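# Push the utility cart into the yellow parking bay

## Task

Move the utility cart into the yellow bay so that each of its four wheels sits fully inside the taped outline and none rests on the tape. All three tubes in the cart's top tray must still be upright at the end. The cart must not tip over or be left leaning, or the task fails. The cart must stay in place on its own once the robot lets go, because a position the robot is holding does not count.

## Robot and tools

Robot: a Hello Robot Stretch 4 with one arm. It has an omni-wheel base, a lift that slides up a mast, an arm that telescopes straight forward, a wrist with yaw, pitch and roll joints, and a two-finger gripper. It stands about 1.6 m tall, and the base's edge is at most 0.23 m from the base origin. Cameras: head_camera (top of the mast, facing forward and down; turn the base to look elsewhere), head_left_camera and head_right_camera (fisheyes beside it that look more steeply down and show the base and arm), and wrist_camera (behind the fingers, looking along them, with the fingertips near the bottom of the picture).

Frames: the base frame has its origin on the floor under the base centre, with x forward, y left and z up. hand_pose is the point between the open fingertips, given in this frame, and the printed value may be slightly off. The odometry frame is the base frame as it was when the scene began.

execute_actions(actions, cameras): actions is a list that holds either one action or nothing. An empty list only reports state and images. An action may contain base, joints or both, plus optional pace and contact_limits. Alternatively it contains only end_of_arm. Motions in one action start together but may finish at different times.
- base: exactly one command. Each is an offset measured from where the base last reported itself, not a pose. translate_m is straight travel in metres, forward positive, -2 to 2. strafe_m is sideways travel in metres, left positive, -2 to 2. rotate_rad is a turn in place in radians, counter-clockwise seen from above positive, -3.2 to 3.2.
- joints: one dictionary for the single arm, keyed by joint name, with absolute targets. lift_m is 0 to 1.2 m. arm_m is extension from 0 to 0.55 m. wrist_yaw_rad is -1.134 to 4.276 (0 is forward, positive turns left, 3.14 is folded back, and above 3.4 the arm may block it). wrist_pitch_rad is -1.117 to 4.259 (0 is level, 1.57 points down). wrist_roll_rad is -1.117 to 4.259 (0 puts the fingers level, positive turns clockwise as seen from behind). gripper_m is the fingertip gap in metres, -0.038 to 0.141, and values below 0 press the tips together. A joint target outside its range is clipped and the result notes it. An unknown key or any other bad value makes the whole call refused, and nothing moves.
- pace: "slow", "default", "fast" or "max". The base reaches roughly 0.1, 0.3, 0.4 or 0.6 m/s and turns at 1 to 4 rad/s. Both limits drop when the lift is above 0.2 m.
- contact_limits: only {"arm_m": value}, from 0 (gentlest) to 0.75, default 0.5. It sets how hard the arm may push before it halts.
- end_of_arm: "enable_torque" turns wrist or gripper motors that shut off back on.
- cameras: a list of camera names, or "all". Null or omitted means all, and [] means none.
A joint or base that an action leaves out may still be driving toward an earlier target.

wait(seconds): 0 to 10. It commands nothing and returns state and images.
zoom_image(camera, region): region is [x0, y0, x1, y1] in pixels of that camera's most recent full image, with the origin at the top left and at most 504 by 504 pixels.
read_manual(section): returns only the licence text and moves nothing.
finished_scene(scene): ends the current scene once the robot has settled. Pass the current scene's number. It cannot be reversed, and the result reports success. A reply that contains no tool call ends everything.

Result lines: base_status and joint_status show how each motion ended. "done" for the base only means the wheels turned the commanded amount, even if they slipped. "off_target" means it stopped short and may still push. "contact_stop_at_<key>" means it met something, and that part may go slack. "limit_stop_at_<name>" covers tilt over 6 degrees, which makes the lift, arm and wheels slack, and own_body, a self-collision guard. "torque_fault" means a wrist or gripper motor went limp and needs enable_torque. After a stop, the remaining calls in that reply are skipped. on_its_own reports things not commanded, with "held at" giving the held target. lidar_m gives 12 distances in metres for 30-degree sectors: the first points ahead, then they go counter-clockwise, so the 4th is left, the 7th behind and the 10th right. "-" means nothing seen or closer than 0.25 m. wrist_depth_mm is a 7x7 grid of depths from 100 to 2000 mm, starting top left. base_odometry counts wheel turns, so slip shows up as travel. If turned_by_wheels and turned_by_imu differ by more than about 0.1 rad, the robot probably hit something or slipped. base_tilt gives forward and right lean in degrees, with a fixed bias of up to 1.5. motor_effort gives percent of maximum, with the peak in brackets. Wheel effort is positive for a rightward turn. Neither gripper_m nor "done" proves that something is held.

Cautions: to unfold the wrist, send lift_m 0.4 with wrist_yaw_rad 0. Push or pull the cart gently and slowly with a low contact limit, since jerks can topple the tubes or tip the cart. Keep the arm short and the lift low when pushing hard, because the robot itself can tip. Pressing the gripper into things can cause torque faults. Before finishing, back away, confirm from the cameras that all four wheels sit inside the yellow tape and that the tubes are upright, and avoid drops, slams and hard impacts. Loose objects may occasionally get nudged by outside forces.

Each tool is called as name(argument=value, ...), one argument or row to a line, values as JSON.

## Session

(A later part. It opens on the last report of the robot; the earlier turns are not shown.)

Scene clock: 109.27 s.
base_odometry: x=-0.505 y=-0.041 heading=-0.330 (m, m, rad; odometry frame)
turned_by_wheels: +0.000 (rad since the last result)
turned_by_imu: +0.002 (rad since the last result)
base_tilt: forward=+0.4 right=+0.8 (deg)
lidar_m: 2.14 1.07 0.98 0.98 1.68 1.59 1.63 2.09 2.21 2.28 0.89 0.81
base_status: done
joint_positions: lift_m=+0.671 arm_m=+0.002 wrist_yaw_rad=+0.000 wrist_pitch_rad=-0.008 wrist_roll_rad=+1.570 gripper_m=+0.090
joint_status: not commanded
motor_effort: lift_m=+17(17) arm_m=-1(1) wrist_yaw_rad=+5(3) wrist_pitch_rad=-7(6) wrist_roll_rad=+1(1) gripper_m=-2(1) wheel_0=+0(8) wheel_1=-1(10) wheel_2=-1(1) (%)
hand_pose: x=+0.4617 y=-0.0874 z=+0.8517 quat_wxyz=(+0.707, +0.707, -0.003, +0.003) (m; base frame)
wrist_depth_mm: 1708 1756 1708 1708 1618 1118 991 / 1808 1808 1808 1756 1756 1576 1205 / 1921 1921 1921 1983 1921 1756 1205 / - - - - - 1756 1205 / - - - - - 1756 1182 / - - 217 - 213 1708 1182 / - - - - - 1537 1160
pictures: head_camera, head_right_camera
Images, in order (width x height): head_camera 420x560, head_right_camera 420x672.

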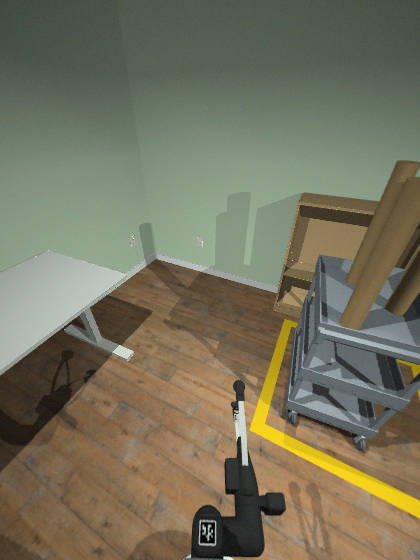

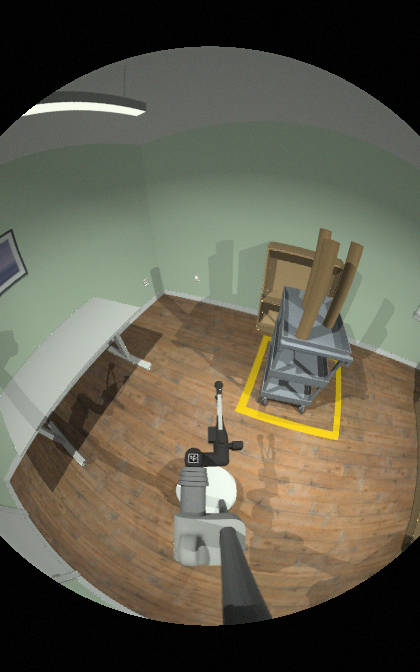

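execute_actions(
  actions=[
    {"base":{"translate_m":0.5}},
  ],
  cameras=["head_right_camera"],
)

zoom_image(
  camera="head_right_camera",
  region=[230,330,400,520],
)

Scene clock: 114.80 s.
base_odometry: x=-0.032 y=-0.203 heading=-0.330 (m, m, rad; odometry frame)
turned_by_wheels: +0.000 (rad since the last result)
turned_by_imu: +0.003 (rad since the last result)
base_tilt: forward=+0.4 right=+0.8 (deg)
lidar_m: 1.68 0.86 0.77 0.83 1.05 2.05 2.11 2.72 2.46 0.59 0.45 0.79
base_status: done
joint_positions: lift_m=+0.671 arm_m=+0.002 wrist_yaw_rad=+0.000 wrist_pitch_rad=-0.008 wrist_roll_rad=+1.570 gripper_m=+0.090
joint_status: not commanded
motor_effort: lift_m=+17(17) arm_m=-1(1) wrist_yaw_rad=+2(2) wrist_pitch_rad=-6(6) wrist_roll_rad=+1(0) gripper_m=-2(2) wheel_0=+1(5) wheel_1=+0(7) wheel_2=+1(9) (%)
hand_pose: x=+0.4617 y=-0.0874 z=+0.8517 quat_wxyz=(+0.707, +0.707, -0.003, +0.003) (m; base frame)
wrist_depth_mm: 1308 1308 1308 1281 1255 1281 1060 / 1366 1366 1366 1397 1397 1366 1229 / 1464 1464 1464 1464 1464 1464 1229 / 1576 1537 1576 1576 1576 1576 1205 / 1661 1661 1708 1661 1708 1618 1182 / 1808 1756 217 1863 213 1708 1160 / 1921 1863 1921 1025 1983 1537 1160
pictures: head_right_camera
Images, in order (width x height): head_right_camera 420x672.

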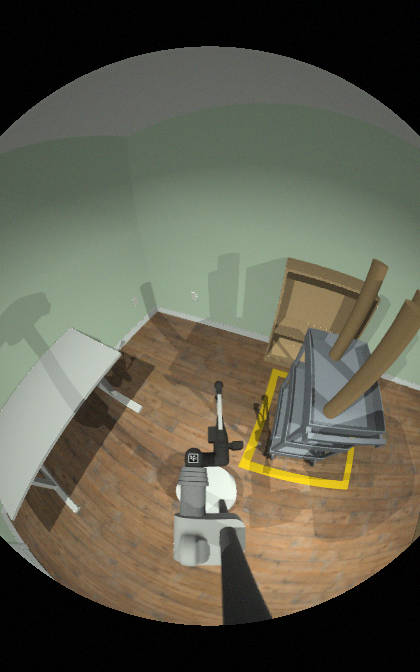

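Region (230, 330, 400, 520) of head_right_camera's 420x672 image, scaled by 2.653, with more detail than that image has; it fills the left 451 columns of this view, and the rest is white.

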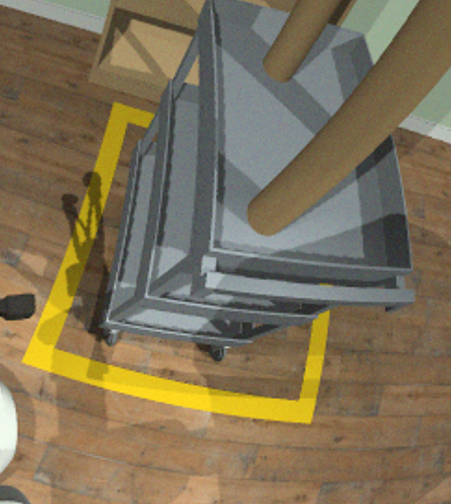

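finished_scene(
  scene=1,
)

The scene is finished: the task was done.


## Next scene

The same job, from a new start.

execute_actions(
  actions=[],
)

Scene clock: 0.00 s.
base_odometry: x=+0.000 y=+0.000 heading=+0.000 (m, m, rad; odometry frame)
turned_by_wheels: +0.000 (rad since the last result)
turned_by_imu: +0.000 (rad since the last result)
base_tilt: forward=+0.4 right=+0.8 (deg)
lidar_m: 1.98 1.75 1.66 1.72 0.70 0.65 0.67 0.92 2.06 2.15 0.93 0.75
base_status: not commanded
joint_positions: lift_m=+0.211 arm_m=+0.002 wrist_yaw_rad=+3.196 wrist_pitch_rad=-0.008 wrist_roll_rad=-0.007 gripper_m=+0.057
joint_status: not commanded
motor_effort: lift_m=+19 arm_m=-1 wrist_yaw_rad=-1 wrist_pitch_rad=-7 wrist_roll_rad=+1 gripper_m=-3 wheel_0=+0 wheel_1=+0 wheel_2=+0 (%)
hand_pose: x=-0.1195 y=+0.0717 z=+0.3917 quat_wxyz=(-0.027, +0.004, -0.004, +1.000) (m; base frame)
wrist_depth_mm: - 138 138 1008 991 946 878 / - - 136 1366 1430 1336 1229 / - 111 136 1708 1576 1397 1229 / 138 134 160 1708 1537 1366 1229 / 212 - - 1756 1537 1366 1229 / 221 1499 198 1499 1430 1336 1229 / 224 904 1025 155 960 1138 1160
pictures: head_camera, head_left_camera, head_right_camera, wrist_camera
Images, in order (width x height): head_camera 420x560, head_left_camera 420x672, head_right_camera 420x672, wrist_camera 616x392.

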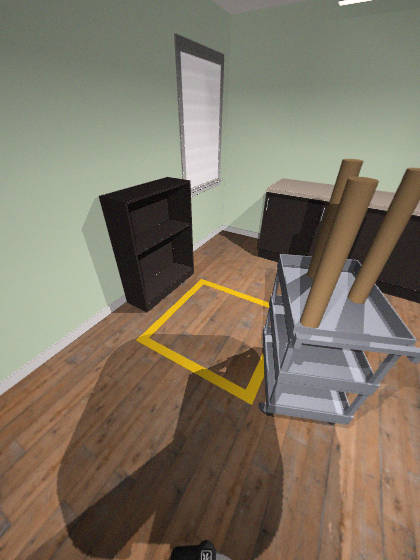

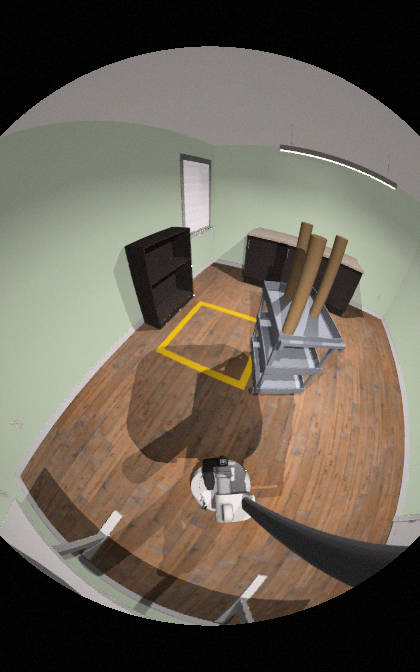

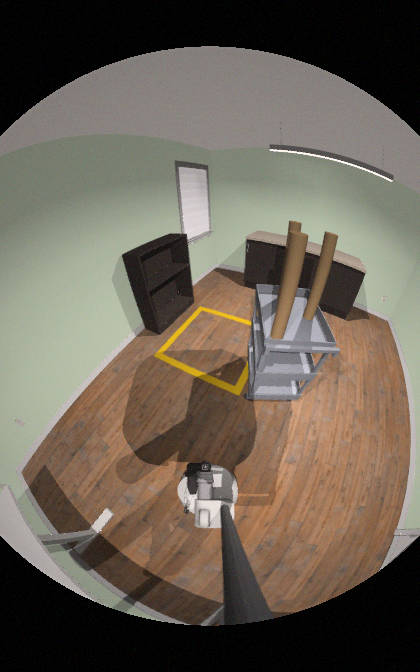

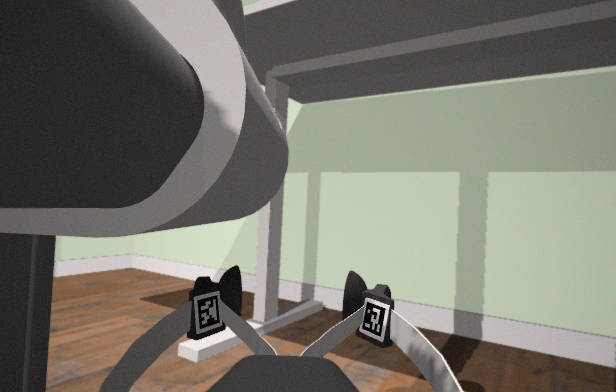

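execute_actions(
  actions=[
    {"base":{"strafe_m":-0.8},"joints":{"lift_m":0.671,"wrist_yaw_rad":0,"wrist_roll_rad":1.57,"gripper_m":0.09}},
  ],
  cameras=[],
)

execute_actions(
  actions=[
    {"base":{"rotate_rad":0.42}},
  ],
  cameras=["head_camera","wrist_camera"],
)

Scene clock: 16.33 s.
base_odometry: x=+0.000 y=-0.800 heading=+0.000 (m, m, rad; odometry frame)
turned_by_wheels: +0.000 (rad since the last result)
turned_by_imu: +0.002 (rad since the last result)
base_tilt: forward=+0.4 right=+0.8 (deg)
lidar_m: 0.62 0.67 2.37 1.55 1.12 1.06 1.89 1.43 1.36 1.43 1.94 2.26
base_status: done
joint_positions: lift_m=+0.671 arm_m=+0.002 wrist_yaw_rad=+0.000 wrist_pitch_rad=-0.008 wrist_roll_rad=+1.570 gripper_m=+0.090
joint_status: all done
motor_effort: lift_m=+20(20) arm_m=-1(1) wrist_yaw_rad=+2(6) wrist_pitch_rad=-7(7) wrist_roll_rad=+1(8) gripper_m=-1(3) wheel_0=+0(8) wheel_1=+0(9) wheel_2=+0(0) (%)
hand_pose: x=+0.4618 y=-0.0874 z=+0.8514 quat_wxyz=(+0.707, +0.707, -0.003, +0.003) (m; base frame)
wrist_depth_mm: - - - 1863 1863 1808 1229 / - - - - 1921 1808 1229 / - - - - - 1708 1205 / - - - - - 1708 1182 / - - - - - 1078 1042 / 750 741 214 559 215 661 854 / - - - 151 1060 473 469
pictures: none
No camera images: the call's "cameras" was empty. Leave "cameras" out to get every camera's image.

Scene clock: 17.53 s.
base_odometry: x=+0.000 y=-0.800 heading=+0.420 (m, m, rad; odometry frame)
turned_by_wheels: +0.420 (rad since the last result)
turned_by_imu: +0.414 (rad since the last result)
base_tilt: forward=+0.4 right=+0.7 (deg)
lidar_m: 0.64 2.24 1.74 1.16 1.05 1.86 1.47 1.38 1.40 1.75 2.26 0.63
base_status: done
joint_positions: lift_m=+0.671 arm_m=+0.002 wrist_yaw_rad=+0.000 wrist_pitch_rad=-0.008 wrist_roll_rad=+1.570 gripper_m=+0.090
joint_status: not commanded
motor_effort: lift_m=+20(20) arm_m=-1(1) wrist_yaw_rad=+1(1) wrist_pitch_rad=-7(7) wrist_roll_rad=+1(2) gripper_m=-5(3) wheel_0=-2(7) wheel_1=+1(6) wheel_2=-1(7) (%)
hand_pose: x=+0.4617 y=-0.0874 z=+0.8514 quat_wxyz=(+0.707, +0.707, -0.003, +0.003) (m; base frame)
wrist_depth_mm: - - - - - 1576 1138 / 683 683 683 455 976 597 484 / - 931 946 439 1118 715 449 / - - - 466 1160 759 480 / 627 647 654 512 - 741 535 / - - 215 580 216 699 1078 / - - - 150 - 640 1042
pictures: head_camera, wrist_camera
Images, in order (width x height): head_camera 420x560, wrist_camera 616x392.

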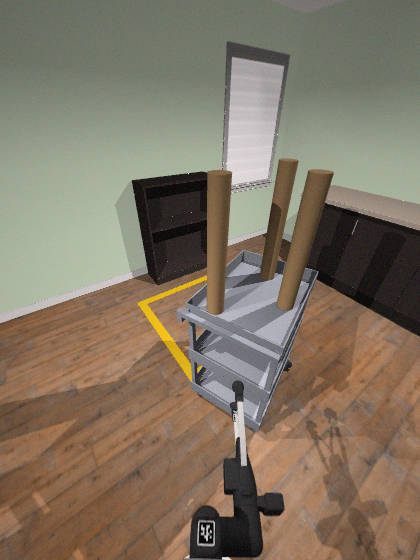

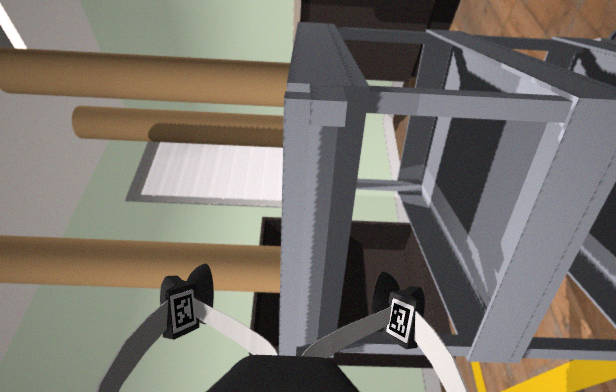

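execute_actions(
  actions=[
    {"base":{"translate_m":0.19}},
  ],
  cameras=["head_camera","wrist_camera"],
)

Scene clock: 22.83 s.
base_odometry: x=+0.173 y=-0.723 heading=+0.420 (m, m, rad; odometry frame)
turned_by_wheels: +0.000 (rad since the last result)
turned_by_imu: +0.002 (rad since the last result)
base_tilt: forward=+0.3 right=+0.7 (deg)
lidar_m: 0.49 2.03 2.24 1.27 1.16 1.19 1.63 1.53 1.55 1.95 2.15 0.44
base_status: done
joint_positions: lift_m=+0.671 arm_m=+0.002 wrist_yaw_rad=+0.000 wrist_pitch_rad=-0.008 wrist_roll_rad=+1.570 gripper_m=+0.090
joint_status: not commanded
motor_effort: lift_m=+20(20) arm_m=-1(1) wrist_yaw_rad=+2(0) wrist_pitch_rad=-7(6) wrist_roll_rad=+2(0) gripper_m=-4(1) wheel_0=+0(6) wheel_1=+2(6) wheel_2=-1(10) (%)
hand_pose: x=+0.4617 y=-0.0874 z=+0.8514 quat_wxyz=(+0.707, +0.707, -0.003, +0.003) (m; base frame)
wrist_depth_mm: 488 492 492 171 220 232 237 / 750 732 750 190 247 768 530 / - - - 206 272 768 535 / - - - 224 878 759 525 / - - - 247 - 715 525 / 442 445 215 334 216 654 517 / 1983 1921 1983 150 1808 1537 500
pictures: head_camera, wrist_camera
Images, in order (width x height): head_camera 420x560, wrist_camera 616x392.

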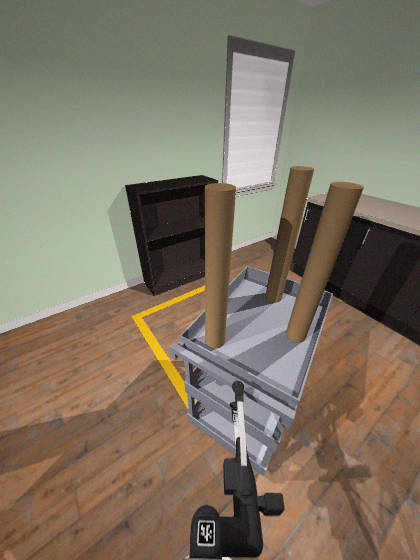

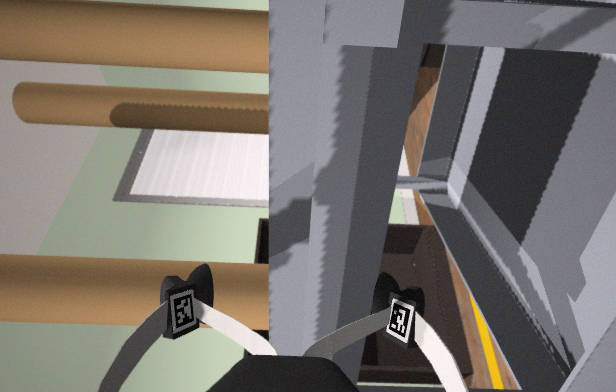

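execute_actions(
  actions=[
    {"base":{"translate_m":0.045},"pace":"slow"},
  ],
  cameras=[],
)

execute_actions(
  actions=[
    {"joints":{"gripper_m":0.0}},
  ],
  cameras=["wrist_camera"],
)

execute_actions(
  actions=[
    {"base":{"strafe_m":-0.4},"pace":"slow"},
  ],
  cameras=["head_camera","wrist_camera"],
)

Scene clock: 33.60 s.
base_odometry: x=+0.214 y=-0.704 heading=+0.420 (m, m, rad; odometry frame)
turned_by_wheels: +0.000 (rad since the last result)
turned_by_imu: +0.002 (rad since the last result)
base_tilt: forward=+0.4 right=+0.8 (deg)
lidar_m: 0.48 1.97 2.21 1.29 1.19 1.22 1.67 1.57 1.59 2.00 2.12 0.40
base_status: done
joint_positions: lift_m=+0.671 arm_m=+0.002 wrist_yaw_rad=+0.000 wrist_pitch_rad=-0.008 wrist_roll_rad=+1.570 gripper_m=+0.090
joint_status: not commanded
motor_effort: lift_m=+20(20) arm_m=-1(1) wrist_yaw_rad=+1(2) wrist_pitch_rad=-8(7) wrist_roll_rad=+2(1) gripper_m=+1(1) wheel_0=+1(5) wheel_1=+3(5) wheel_2=-2(6) (%)
hand_pose: x=+0.4617 y=-0.0874 z=+0.8514 quat_wxyz=(+0.707, +0.707, -0.003, +0.003) (m; base frame)
wrist_depth_mm: 445 445 445 138 191 691 525 / 683 699 - 148 206 768 535 / - - - 161 222 759 535 / - - - 178 247 750 525 / - - - 196 276 699 517 / 394 397 213 217 216 1661 517 / 1921 1921 1921 150 1661 1576 484
pictures: none
No camera images: the call's "cameras" was empty. Leave "cameras" out to get every camera's image.

Scene clock: 35.30 s.
base_odometry: x=+0.215 y=-0.704 heading=+0.420 (m, m, rad; odometry frame)
turned_by_wheels: +0.000 (rad since the last result)
turned_by_imu: +0.001 (rad since the last result)
base_tilt: forward=+0.5 right=+0.7 (deg)
lidar_m: 0.48 1.98 2.20 1.31 1.19 1.21 1.67 1.56 1.59 2.00 2.13 0.40
base_status: not commanded
joint_positions: lift_m=+0.671 arm_m=+0.002 wrist_yaw_rad=+0.001 wrist_pitch_rad=-0.012 wrist_roll_rad=+1.570 gripper_m=+0.000
joint_status: all done
motor_effort: lift_m=+20(20) arm_m=-1(1) wrist_yaw_rad=-5(1) wrist_pitch_rad=+4(6) wrist_roll_rad=+1(1) gripper_m=-14(21) wheel_0=+1(1) wheel_1=+3(3) wheel_2=+0(2) (%)
hand_pose: x=+0.4618 y=-0.0871 z=+0.8525 quat_wxyz=(+0.707, +0.707, -0.004, +0.005) (m; base frame)
wrist_depth_mm: 445 449 445 132 188 723 559 / 683 691 - 145 202 778 544 / - - - 156 218 768 535 / - - - 171 240 768 530 / - - - 191 271 699 530 / 392 394 189 204 286 1661 525 / 1863 1863 1921 217 329 1537 488
pictures: wrist_camera
Images, in order (width x height): wrist_camera 616x392.

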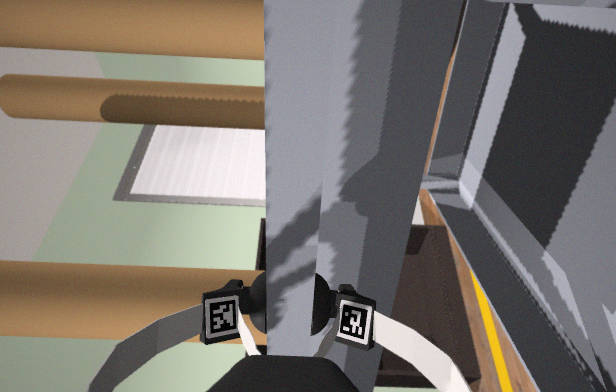

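Scene clock: 40.43 s.
base_odometry: x=+0.378 y=-1.069 heading=+0.420 (m, m, rad; odometry frame)
turned_by_wheels: +0.000 (rad since the last result)
turned_by_imu: +0.002 (rad since the last result)
base_tilt: forward=+0.5 right=+0.7 (deg)
lidar_m: 0.40 0.43 2.45 1.64 1.52 2.15 1.44 1.31 1.34 1.71 1.79 0.48
base_status: done
joint_positions: lift_m=+0.671 arm_m=+0.002 wrist_yaw_rad=+0.004 wrist_pitch_rad=-0.012 wrist_roll_rad=+1.570 gripper_m=+0.000
joint_status: not commanded
motor_effort: lift_m=+20(20) arm_m=-1(1) wrist_yaw_rad=-10(18) wrist_pitch_rad=+4(5) wrist_roll_rad=+1(2) gripper_m=-13(14) wheel_0=+5(11) wheel_1=-2(6) wheel_2=+1(1) (%)
hand_pose: x=+0.4621 y=-0.0862 z=+0.8525 quat_wxyz=(+0.707, +0.707, -0.003, +0.006) (m; base frame)
wrist_depth_mm: - - - 218 1576 1661 1229 / - - - 215 279 287 289 / - - - 271 276 1661 521 / 554 549 554 270 273 768 535 / 741 - - 207 268 759 525 / - - 190 204 265 750 521 / - - - 202 260 699 512
pictures: head_camera, wrist_camera
Images, in order (width x height): head_camera 420x560, wrist_camera 616x392.

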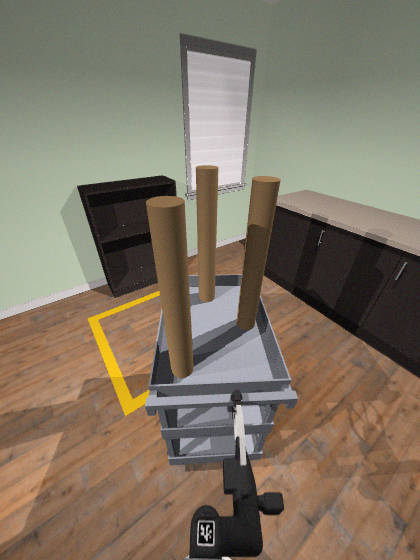

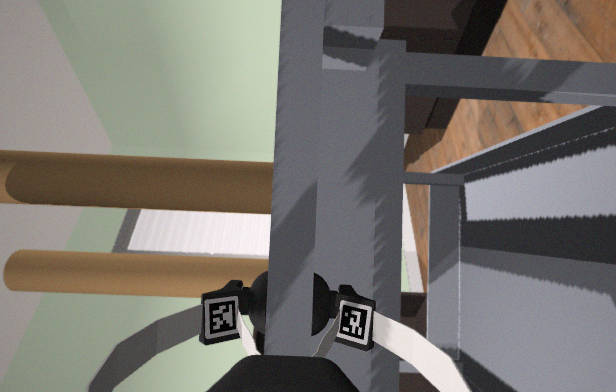

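execute_actions(
  actions=[
    {"base":{"strafe_m":-0.33},"pace":"slow"},
  ],
  cameras=["head_camera"],
)

execute_actions(
  actions=[
    {"base":{"rotate_rad":0.2},"pace":"slow"},
  ],
  cameras=["head_camera"],
)

Scene clock: 52.40 s.
base_odometry: x=+0.512 y=-1.370 heading=+0.421 (m, m, rad; odometry frame)
turned_by_wheels: +0.000 (rad since the last result)
turned_by_imu: +0.004 (rad since the last result)
base_tilt: forward=+0.4 right=+0.8 (deg)
lidar_m: 0.33 0.31 2.66 1.93 1.80 1.85 1.23 1.11 1.14 1.45 1.53 0.51
base_status: done
joint_positions: lift_m=+0.671 arm_m=+0.002 wrist_yaw_rad=+0.006 wrist_pitch_rad=-0.012 wrist_roll_rad=+1.570 gripper_m=+0.000
joint_status: not commanded
on_its_own: wrist_yaw_rad is at rest, and its effort (-17) is outside its rest range (-13 to +13)
motor_effort: lift_m=+20(20) arm_m=-1(1) wrist_yaw_rad=-17(17) wrist_pitch_rad=+5(5) wrist_roll_rad=+1(2) gripper_m=-15(19) wheel_0=+4(9) wheel_1=-2(6) wheel_2=+3(3) (%)
hand_pose: x=+0.4623 y=-0.0856 z=+0.8525 quat_wxyz=(+0.707, +0.707, -0.002, +0.006) (m; base frame)
wrist_depth_mm: - - - 1464 1366 1397 1229 / - - - 1537 1618 1537 1205 / - - - 320 1756 1618 1182 / - - - 310 362 1499 445 / - - - 282 - 1661 512 / 535 539 190 204 278 699 521 / - 539 - 190 239 683 512
pictures: head_camera
Images, in order (width x height): head_camera 420x560.

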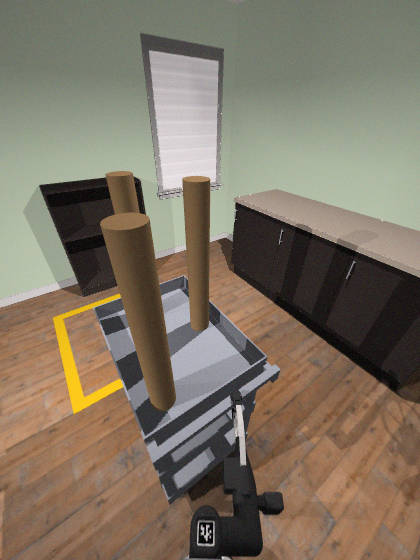

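Scene clock: 53.57 s.
base_odometry: x=+0.512 y=-1.370 heading=+0.620 (m, m, rad; odometry frame)
turned_by_wheels: +0.200 (rad since the last result)
turned_by_imu: +0.196 (rad since the last result)
base_tilt: forward=+0.6 right=+0.8 (deg)
lidar_m: 0.39 0.38 2.33 1.83 1.79 1.51 1.15 1.12 1.21 1.76 1.53 0.49
base_status: done
joint_positions: lift_m=+0.671 arm_m=+0.002 wrist_yaw_rad=+0.001 wrist_pitch_rad=-0.012 wrist_roll_rad=+1.570 gripper_m=+0.000
joint_status: not commanded
motor_effort: lift_m=+20(20) arm_m=-1(1) wrist_yaw_rad=-3(52) wrist_pitch_rad=+4(5) wrist_roll_rad=+1(1) gripper_m=-18(16) wheel_0=-1(11) wheel_1=-1(6) wheel_2=-3(14) (%)
hand_pose: x=+0.4618 y=-0.0871 z=+0.8525 quat_wxyz=(+0.707, +0.707, -0.004, +0.005) (m; base frame)
wrist_depth_mm: - - - 254 1576 1576 1229 / - - - 264 314 1576 1118 / - - - 290 300 1618 430 / - - - 276 287 1537 521 / 559 554 554 210 273 750 521 / - - 190 199 262 750 521 / - 676 683 189 245 699 521
pictures: head_camera
Images, in order (width x height): head_camera 420x560.

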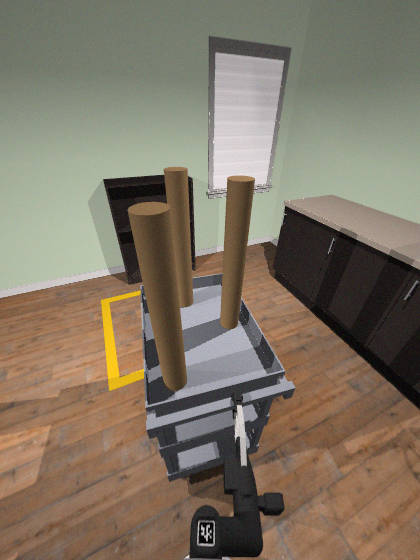

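execute_actions(
  actions=[
    {"base":{"translate_m":0.3},"pace":"slow"},
  ],
  cameras=["head_camera"],
)

execute_actions(
  actions=[
    {"base":{"strafe_m":0.15},"pace":"slow"},
  ],
  cameras=["head_camera"],
)

execute_actions(
  actions=[
    {"base":{"translate_m":0.35},"pace":"slow"},
  ],
  cameras=["head_camera"],
)

Scene clock: 63.10 s.
base_odometry: x=+0.756 y=-1.196 heading=+0.620 (m, m, rad; odometry frame)
turned_by_wheels: +0.000 (rad since the last result)
turned_by_imu: +0.002 (rad since the last result)
base_tilt: forward=+0.4 right=+0.8 (deg)
lidar_m: 0.36 0.35 2.52 1.95 1.91 1.88 1.42 1.39 1.50 1.43 1.40 0.50
base_status: done
joint_positions: lift_m=+0.671 arm_m=+0.002 wrist_yaw_rad=-0.003 wrist_pitch_rad=-0.012 wrist_roll_rad=+1.570 gripper_m=+0.000
joint_status: not commanded
motor_effort: lift_m=+20(20) arm_m=-1(1) wrist_yaw_rad=+12(25) wrist_pitch_rad=+5(5) wrist_roll_rad=+1(0) gripper_m=-14(17) wheel_0=+1(4) wheel_1=+2(5) wheel_2=-5(13) (%)
hand_pose: x=+0.4614 y=-0.0884 z=+0.8525 quat_wxyz=(+0.707, +0.707, -0.005, +0.003) (m; base frame)
wrist_depth_mm: - - - 1464 1464 1464 1229 / - - - 277 1661 1618 1229 / - - - 304 330 342 343 / - - - 285 - 1756 492 / 549 554 564 215 281 707 525 / - - 190 198 264 741 521 / 654 640 676 186 236 699 517
pictures: head_camera
Images, in order (width x height): head_camera 420x560.

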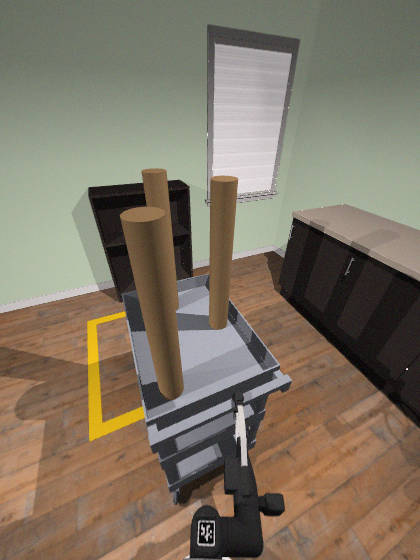

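Scene clock: 65.73 s.
base_odometry: x=+0.669 y=-1.074 heading=+0.620 (m, m, rad; odometry frame)
turned_by_wheels: +0.000 (rad since the last result)
turned_by_imu: +0.000 (rad since the last result)
base_tilt: forward=+0.5 right=+0.7 (deg)
lidar_m: 0.38 0.41 2.44 1.80 1.78 1.93 1.49 1.46 1.55 1.57 1.54 0.47
base_status: done
joint_positions: lift_m=+0.671 arm_m=+0.002 wrist_yaw_rad=-0.004 wrist_pitch_rad=-0.012 wrist_roll_rad=+1.570 gripper_m=+0.000
joint_status: not commanded
on_its_own: wrist_yaw_rad is at rest, and its effort (+14) is outside its rest range (-13 to +13)
motor_effort: lift_m=+20(20) arm_m=-1(1) wrist_yaw_rad=+14(25) wrist_pitch_rad=+5(5) wrist_roll_rad=-1(1) gripper_m=-16(16) wheel_0=-5(10) wheel_1=+1(7) wheel_2=-3(3) (%)
hand_pose: x=+0.4614 y=-0.0885 z=+0.8525 quat_wxyz=(+0.707, +0.707, -0.006, +0.003) (m; base frame)
wrist_depth_mm: - - - 236 1537 1576 1229 / - - - 265 297 304 307 / - - - 279 287 1756 477 / 554 554 564 270 277 732 530 / - - - 206 268 759 525 / 699 699 189 198 260 750 521 / 1921 1983 1921 189 247 699 521
pictures: head_camera
Images, in order (width x height): head_camera 420x560.

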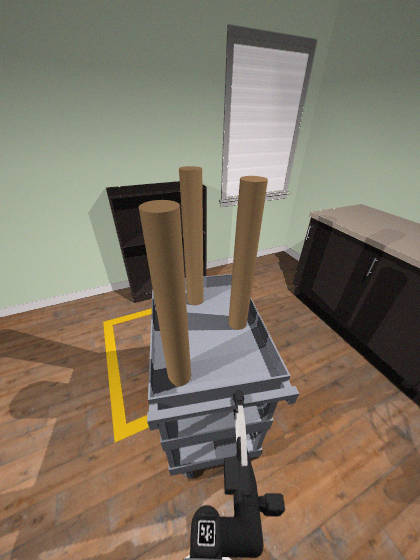

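Scene clock: 70.50 s.
base_odometry: x=+0.954 y=-0.871 heading=+0.620 (m, m, rad; odometry frame)
turned_by_wheels: +0.000 (rad since the last result)
turned_by_imu: +0.002 (rad since the last result)
base_tilt: forward=+0.5 right=+0.7 (deg)
lidar_m: 0.36 0.35 2.10 1.96 1.93 2.36 1.82 1.78 1.89 1.42 1.39 0.50
base_status: done
joint_positions: lift_m=+0.671 arm_m=+0.002 wrist_yaw_rad=-0.001 wrist_pitch_rad=-0.012 wrist_roll_rad=+1.570 gripper_m=+0.000
joint_status: not commanded
motor_effort: lift_m=+20(20) arm_m=-1(1) wrist_yaw_rad=+4(21) wrist_pitch_rad=+5(5) wrist_roll_rad=+2(0) gripper_m=-15(16) wheel_0=+3(5) wheel_1=+2(5) wheel_2=-4(11) (%)
hand_pose: x=+0.4617 y=-0.0876 z=+0.8525 quat_wxyz=(+0.707, +0.707, -0.004, +0.004) (m; base frame)
wrist_depth_mm: - - - 1430 - 1499 1229 / - - - 276 - 1618 1229 / - - - 300 327 342 336 / 1983 1983 - 282 - 1708 496 / 544 544 559 213 278 707 525 / 1756 1708 190 198 260 732 525 / 654 647 668 186 236 691 521
pictures: head_camera
Images, in order (width x height): head_camera 420x560.

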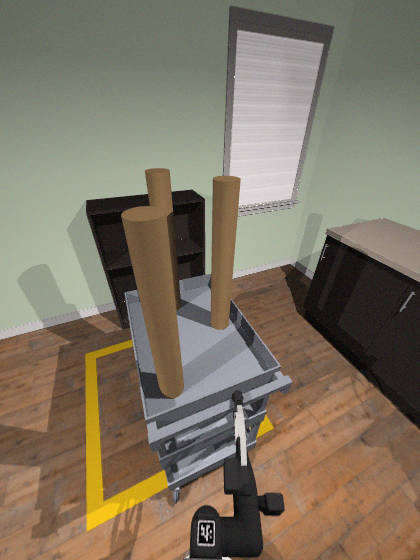

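execute_actions(
  actions=[
    {"base":{"translate_m":0.22},"pace":"slow"},
  ],
  cameras=[],
)

execute_actions(
  actions=[
    {"base":{"strafe_m":0.1},"pace":"slow"},
  ],
  cameras=["head_camera"],
)

execute_actions(
  actions=[
    {"joints":{"gripper_m":0.09}},
  ],
  cameras=[],
)

execute_actions(
  actions=[
    {"base":{"translate_m":-0.25}},
  ],
  cameras=["head_camera"],
)

execute_actions(
  actions=[
    {"base":{"strafe_m":-0.45}},
  ],
  cameras=["head_camera","head_left_camera"],
)

Scene clock: 81.40 s.
base_odometry: x=+1.133 y=-0.743 heading=+0.620 (m, m, rad; odometry frame)
turned_by_wheels: +0.000 (rad since the last result)
turned_by_imu: +0.002 (rad since the last result)
base_tilt: forward=+0.4 right=+0.8 (deg)
lidar_m: 0.33 0.32 1.89 2.05 2.02 2.64 2.02 1.97 2.09 1.32 1.30 0.51
base_status: done
joint_positions: lift_m=+0.671 arm_m=+0.002 wrist_yaw_rad=-0.003 wrist_pitch_rad=-0.012 wrist_roll_rad=+1.570 gripper_m=+0.000
joint_status: not commanded
motor_effort: lift_m=+20(20) arm_m=-1(1) wrist_yaw_rad=+12(12) wrist_pitch_rad=+5(5) wrist_roll_rad=+2(0) gripper_m=-10(17) wheel_0=+0(6) wheel_1=+4(6) wheel_2=-4(10) (%)
hand_pose: x=+0.4615 y=-0.0883 z=+0.8525 quat_wxyz=(+0.707, +0.707, -0.005, +0.003) (m; base frame)
wrist_depth_mm: - - - - - 1808 1205 / - - - 297 - 1756 1229 / 1921 1863 1921 320 345 357 353 / 1756 1808 1808 291 1808 1756 484 / 1708 1708 1708 217 286 1499 517 / 535 525 190 195 263 715 521 / 1499 1430 1430 181 229 707 517
pictures: none
No camera images: the call's "cameras" was empty. Leave "cameras" out to get every camera's image.

Scene clock: 83.53 s.
base_odometry: x=+1.075 y=-0.662 heading=+0.619 (m, m, rad; odometry frame)
turned_by_wheels: +0.000 (rad since the last result)
turned_by_imu: +0.000 (rad since the last result)
base_tilt: forward=+0.4 right=+0.8 (deg)
lidar_m: 0.35 0.35 1.84 1.97 1.93 2.06 2.07 2.03 2.17 1.43 1.39 0.49
base_status: done
joint_positions: lift_m=+0.671 arm_m=+0.002 wrist_yaw_rad=-0.005 wrist_pitch_rad=-0.012 wrist_roll_rad=+1.570 gripper_m=+0.000
joint_status: not commanded
on_its_own: wrist_yaw_rad is at rest, and its effort (+15) is outside its rest range (-13 to +13)
motor_effort: lift_m=+20(20) arm_m=-1(1) wrist_yaw_rad=+15(29) wrist_pitch_rad=+5(5) wrist_roll_rad=+0(0) gripper_m=-18(16) wheel_0=-4(10) wheel_1=+2(6) wheel_2=-2(4) (%)
hand_pose: x=+0.4613 y=-0.0888 z=+0.8525 quat_wxyz=(+0.707, +0.707, -0.006, +0.003) (m; base frame)
wrist_depth_mm: - - - - - 1808 1229 / - - - 278 - 1618 1229 / 1808 1863 1921 297 327 343 340 / 1756 1756 1756 278 296 1756 504 / 549 544 549 211 277 707 525 / 1464 1499 190 195 260 750 521 / 654 647 668 185 236 699 517
pictures: head_camera
Images, in order (width x height): head_camera 420x560.

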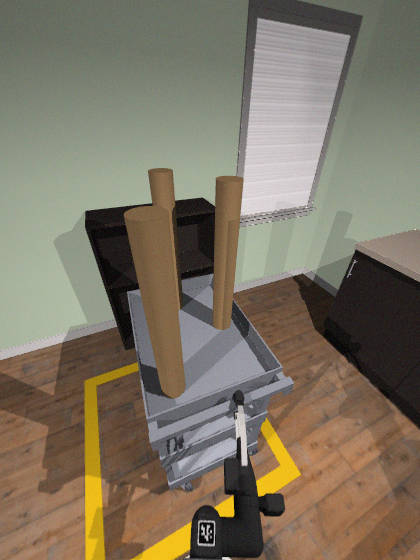

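Scene clock: 85.23 s.
base_odometry: x=+1.075 y=-0.662 heading=+0.619 (m, m, rad; odometry frame)
turned_by_wheels: +0.000 (rad since the last result)
turned_by_imu: +0.001 (rad since the last result)
base_tilt: forward=+0.5 right=+0.8 (deg)
lidar_m: 0.36 0.36 1.82 1.98 1.93 2.06 2.06 2.01 2.15 1.42 1.39 0.48
base_status: not commanded
joint_positions: lift_m=+0.671 arm_m=+0.002 wrist_yaw_rad=+0.000 wrist_pitch_rad=-0.008 wrist_roll_rad=+1.570 gripper_m=+0.090
joint_status: all done
motor_effort: lift_m=+20(20) arm_m=-1(1) wrist_yaw_rad=+1(19) wrist_pitch_rad=-6(6) wrist_roll_rad=+0(0) gripper_m=+0(13) wheel_0=-3(4) wheel_1=+2(2) wheel_2=-2(1) (%)
hand_pose: x=+0.4617 y=-0.0875 z=+0.8515 quat_wxyz=(+0.707, +0.707, -0.003, +0.003) (m; base frame)
wrist_depth_mm: - - - 276 - 1756 1205 / - - - 273 - 1661 1182 / 1756 1863 1921 298 327 1464 347 / 1756 1708 1708 225 1756 1708 492 / 544 544 549 211 277 715 521 / 1499 1537 214 198 215 741 517 / 647 654 676 150 241 676 512
pictures: none
No camera images: the call's "cameras" was empty. Leave "cameras" out to get every camera's image.

Scene clock: 87.53 s.
base_odometry: x=+0.872 y=-0.807 heading=+0.619 (m, m, rad; odometry frame)
turned_by_wheels: +0.000 (rad since the last result)
turned_by_imu: +0.000 (rad since the last result)
base_tilt: forward=+0.5 right=+0.7 (deg)
lidar_m: 0.59 0.65 2.07 1.85 1.82 2.36 1.82 1.79 1.90 1.52 1.50 0.75
base_status: done
joint_positions: lift_m=+0.671 arm_m=+0.002 wrist_yaw_rad=+0.000 wrist_pitch_rad=-0.008 wrist_roll_rad=+1.570 gripper_m=+0.090
joint_status: not commanded
motor_effort: lift_m=+20(20) arm_m=-1(1) wrist_yaw_rad=+2(2) wrist_pitch_rad=-6(6) wrist_roll_rad=+1(1) gripper_m=-2(2) wheel_0=-1(6) wheel_1=+0(6) wheel_2=+0(10) (%)
hand_pose: x=+0.4617 y=-0.0875 z=+0.8514 quat_wxyz=(+0.707, +0.707, -0.003, +0.003) (m; base frame)
wrist_depth_mm: - - - - - 1661 1205 / - - - - - 1756 1160 / - - - 564 - 1499 1138 / 1983 1983 - 544 - 715 707 / 1756 809 798 500 1138 750 530 / 1708 917 214 480 216 732 492 / 508 500 517 150 1576 683 466
pictures: head_camera
Images, in order (width x height): head_camera 420x560.

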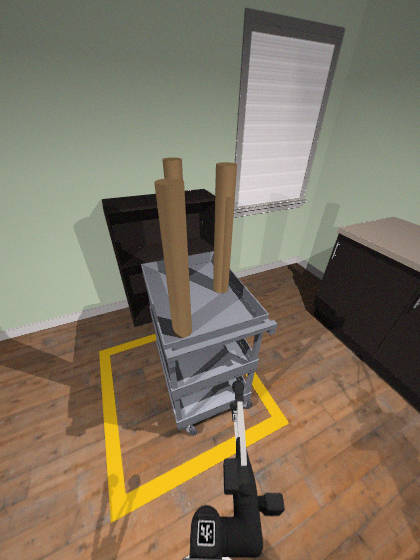

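Scene clock: 90.37 s.
base_odometry: x=+1.133 y=-1.174 heading=+0.619 (m, m, rad; odometry frame)
turned_by_wheels: +0.000 (rad since the last result)
turned_by_imu: +0.000 (rad since the last result)
base_tilt: forward=+0.4 right=+0.7 (deg)
lidar_m: 0.79 0.75 0.84 2.27 2.23 2.15 1.62 1.60 1.70 1.11 1.08 1.19
base_status: done
joint_positions: lift_m=+0.671 arm_m=+0.002 wrist_yaw_rad=+0.000 wrist_pitch_rad=-0.008 wrist_roll_rad=+1.570 gripper_m=+0.090
joint_status: not commanded
motor_effort: lift_m=+20(20) arm_m=-1(1) wrist_yaw_rad=+3(6) wrist_pitch_rad=-6(6) wrist_roll_rad=+1(1) gripper_m=-3(4) wheel_0=-2(8) wheel_1=+1(9) wheel_2=+0(0) (%)
hand_pose: x=+0.4617 y=-0.0875 z=+0.8514 quat_wxyz=(+0.707, +0.707, -0.003, +0.003) (m; base frame)
wrist_depth_mm: 1863 1808 1808 1098 1078 1078 1098 / - - - 1336 1281 1308 1229 / - - - - - 1618 1205 / - - - - - 1708 1182 / - - - - - 1661 1182 / 1863 1921 214 1983 216 1661 1160 / 1808 1808 1808 150 1808 1499 1160
pictures: head_camera, head_left_camera
Images, in order (width x height): head_camera 420x560, head_left_camera 420x672.

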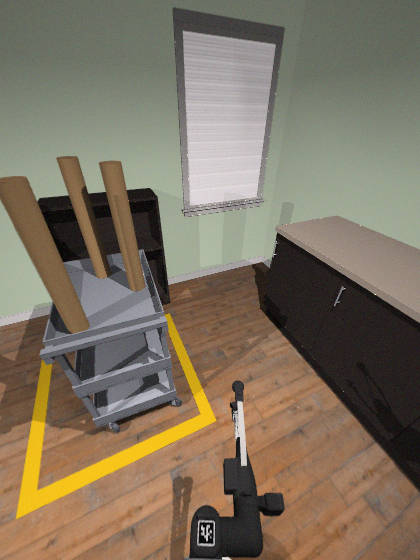

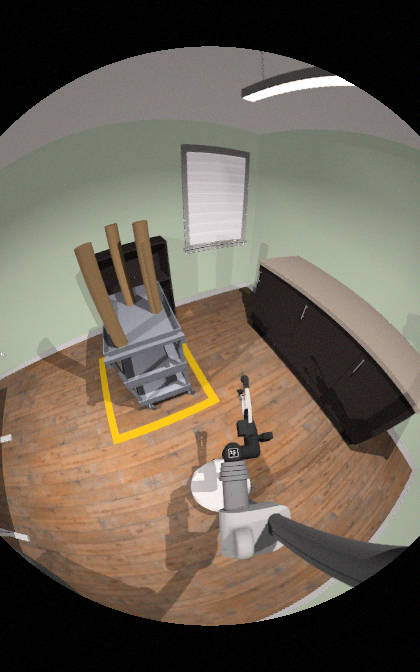

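finished_scene(
  scene=2,
)

The scene is finished: the task was done.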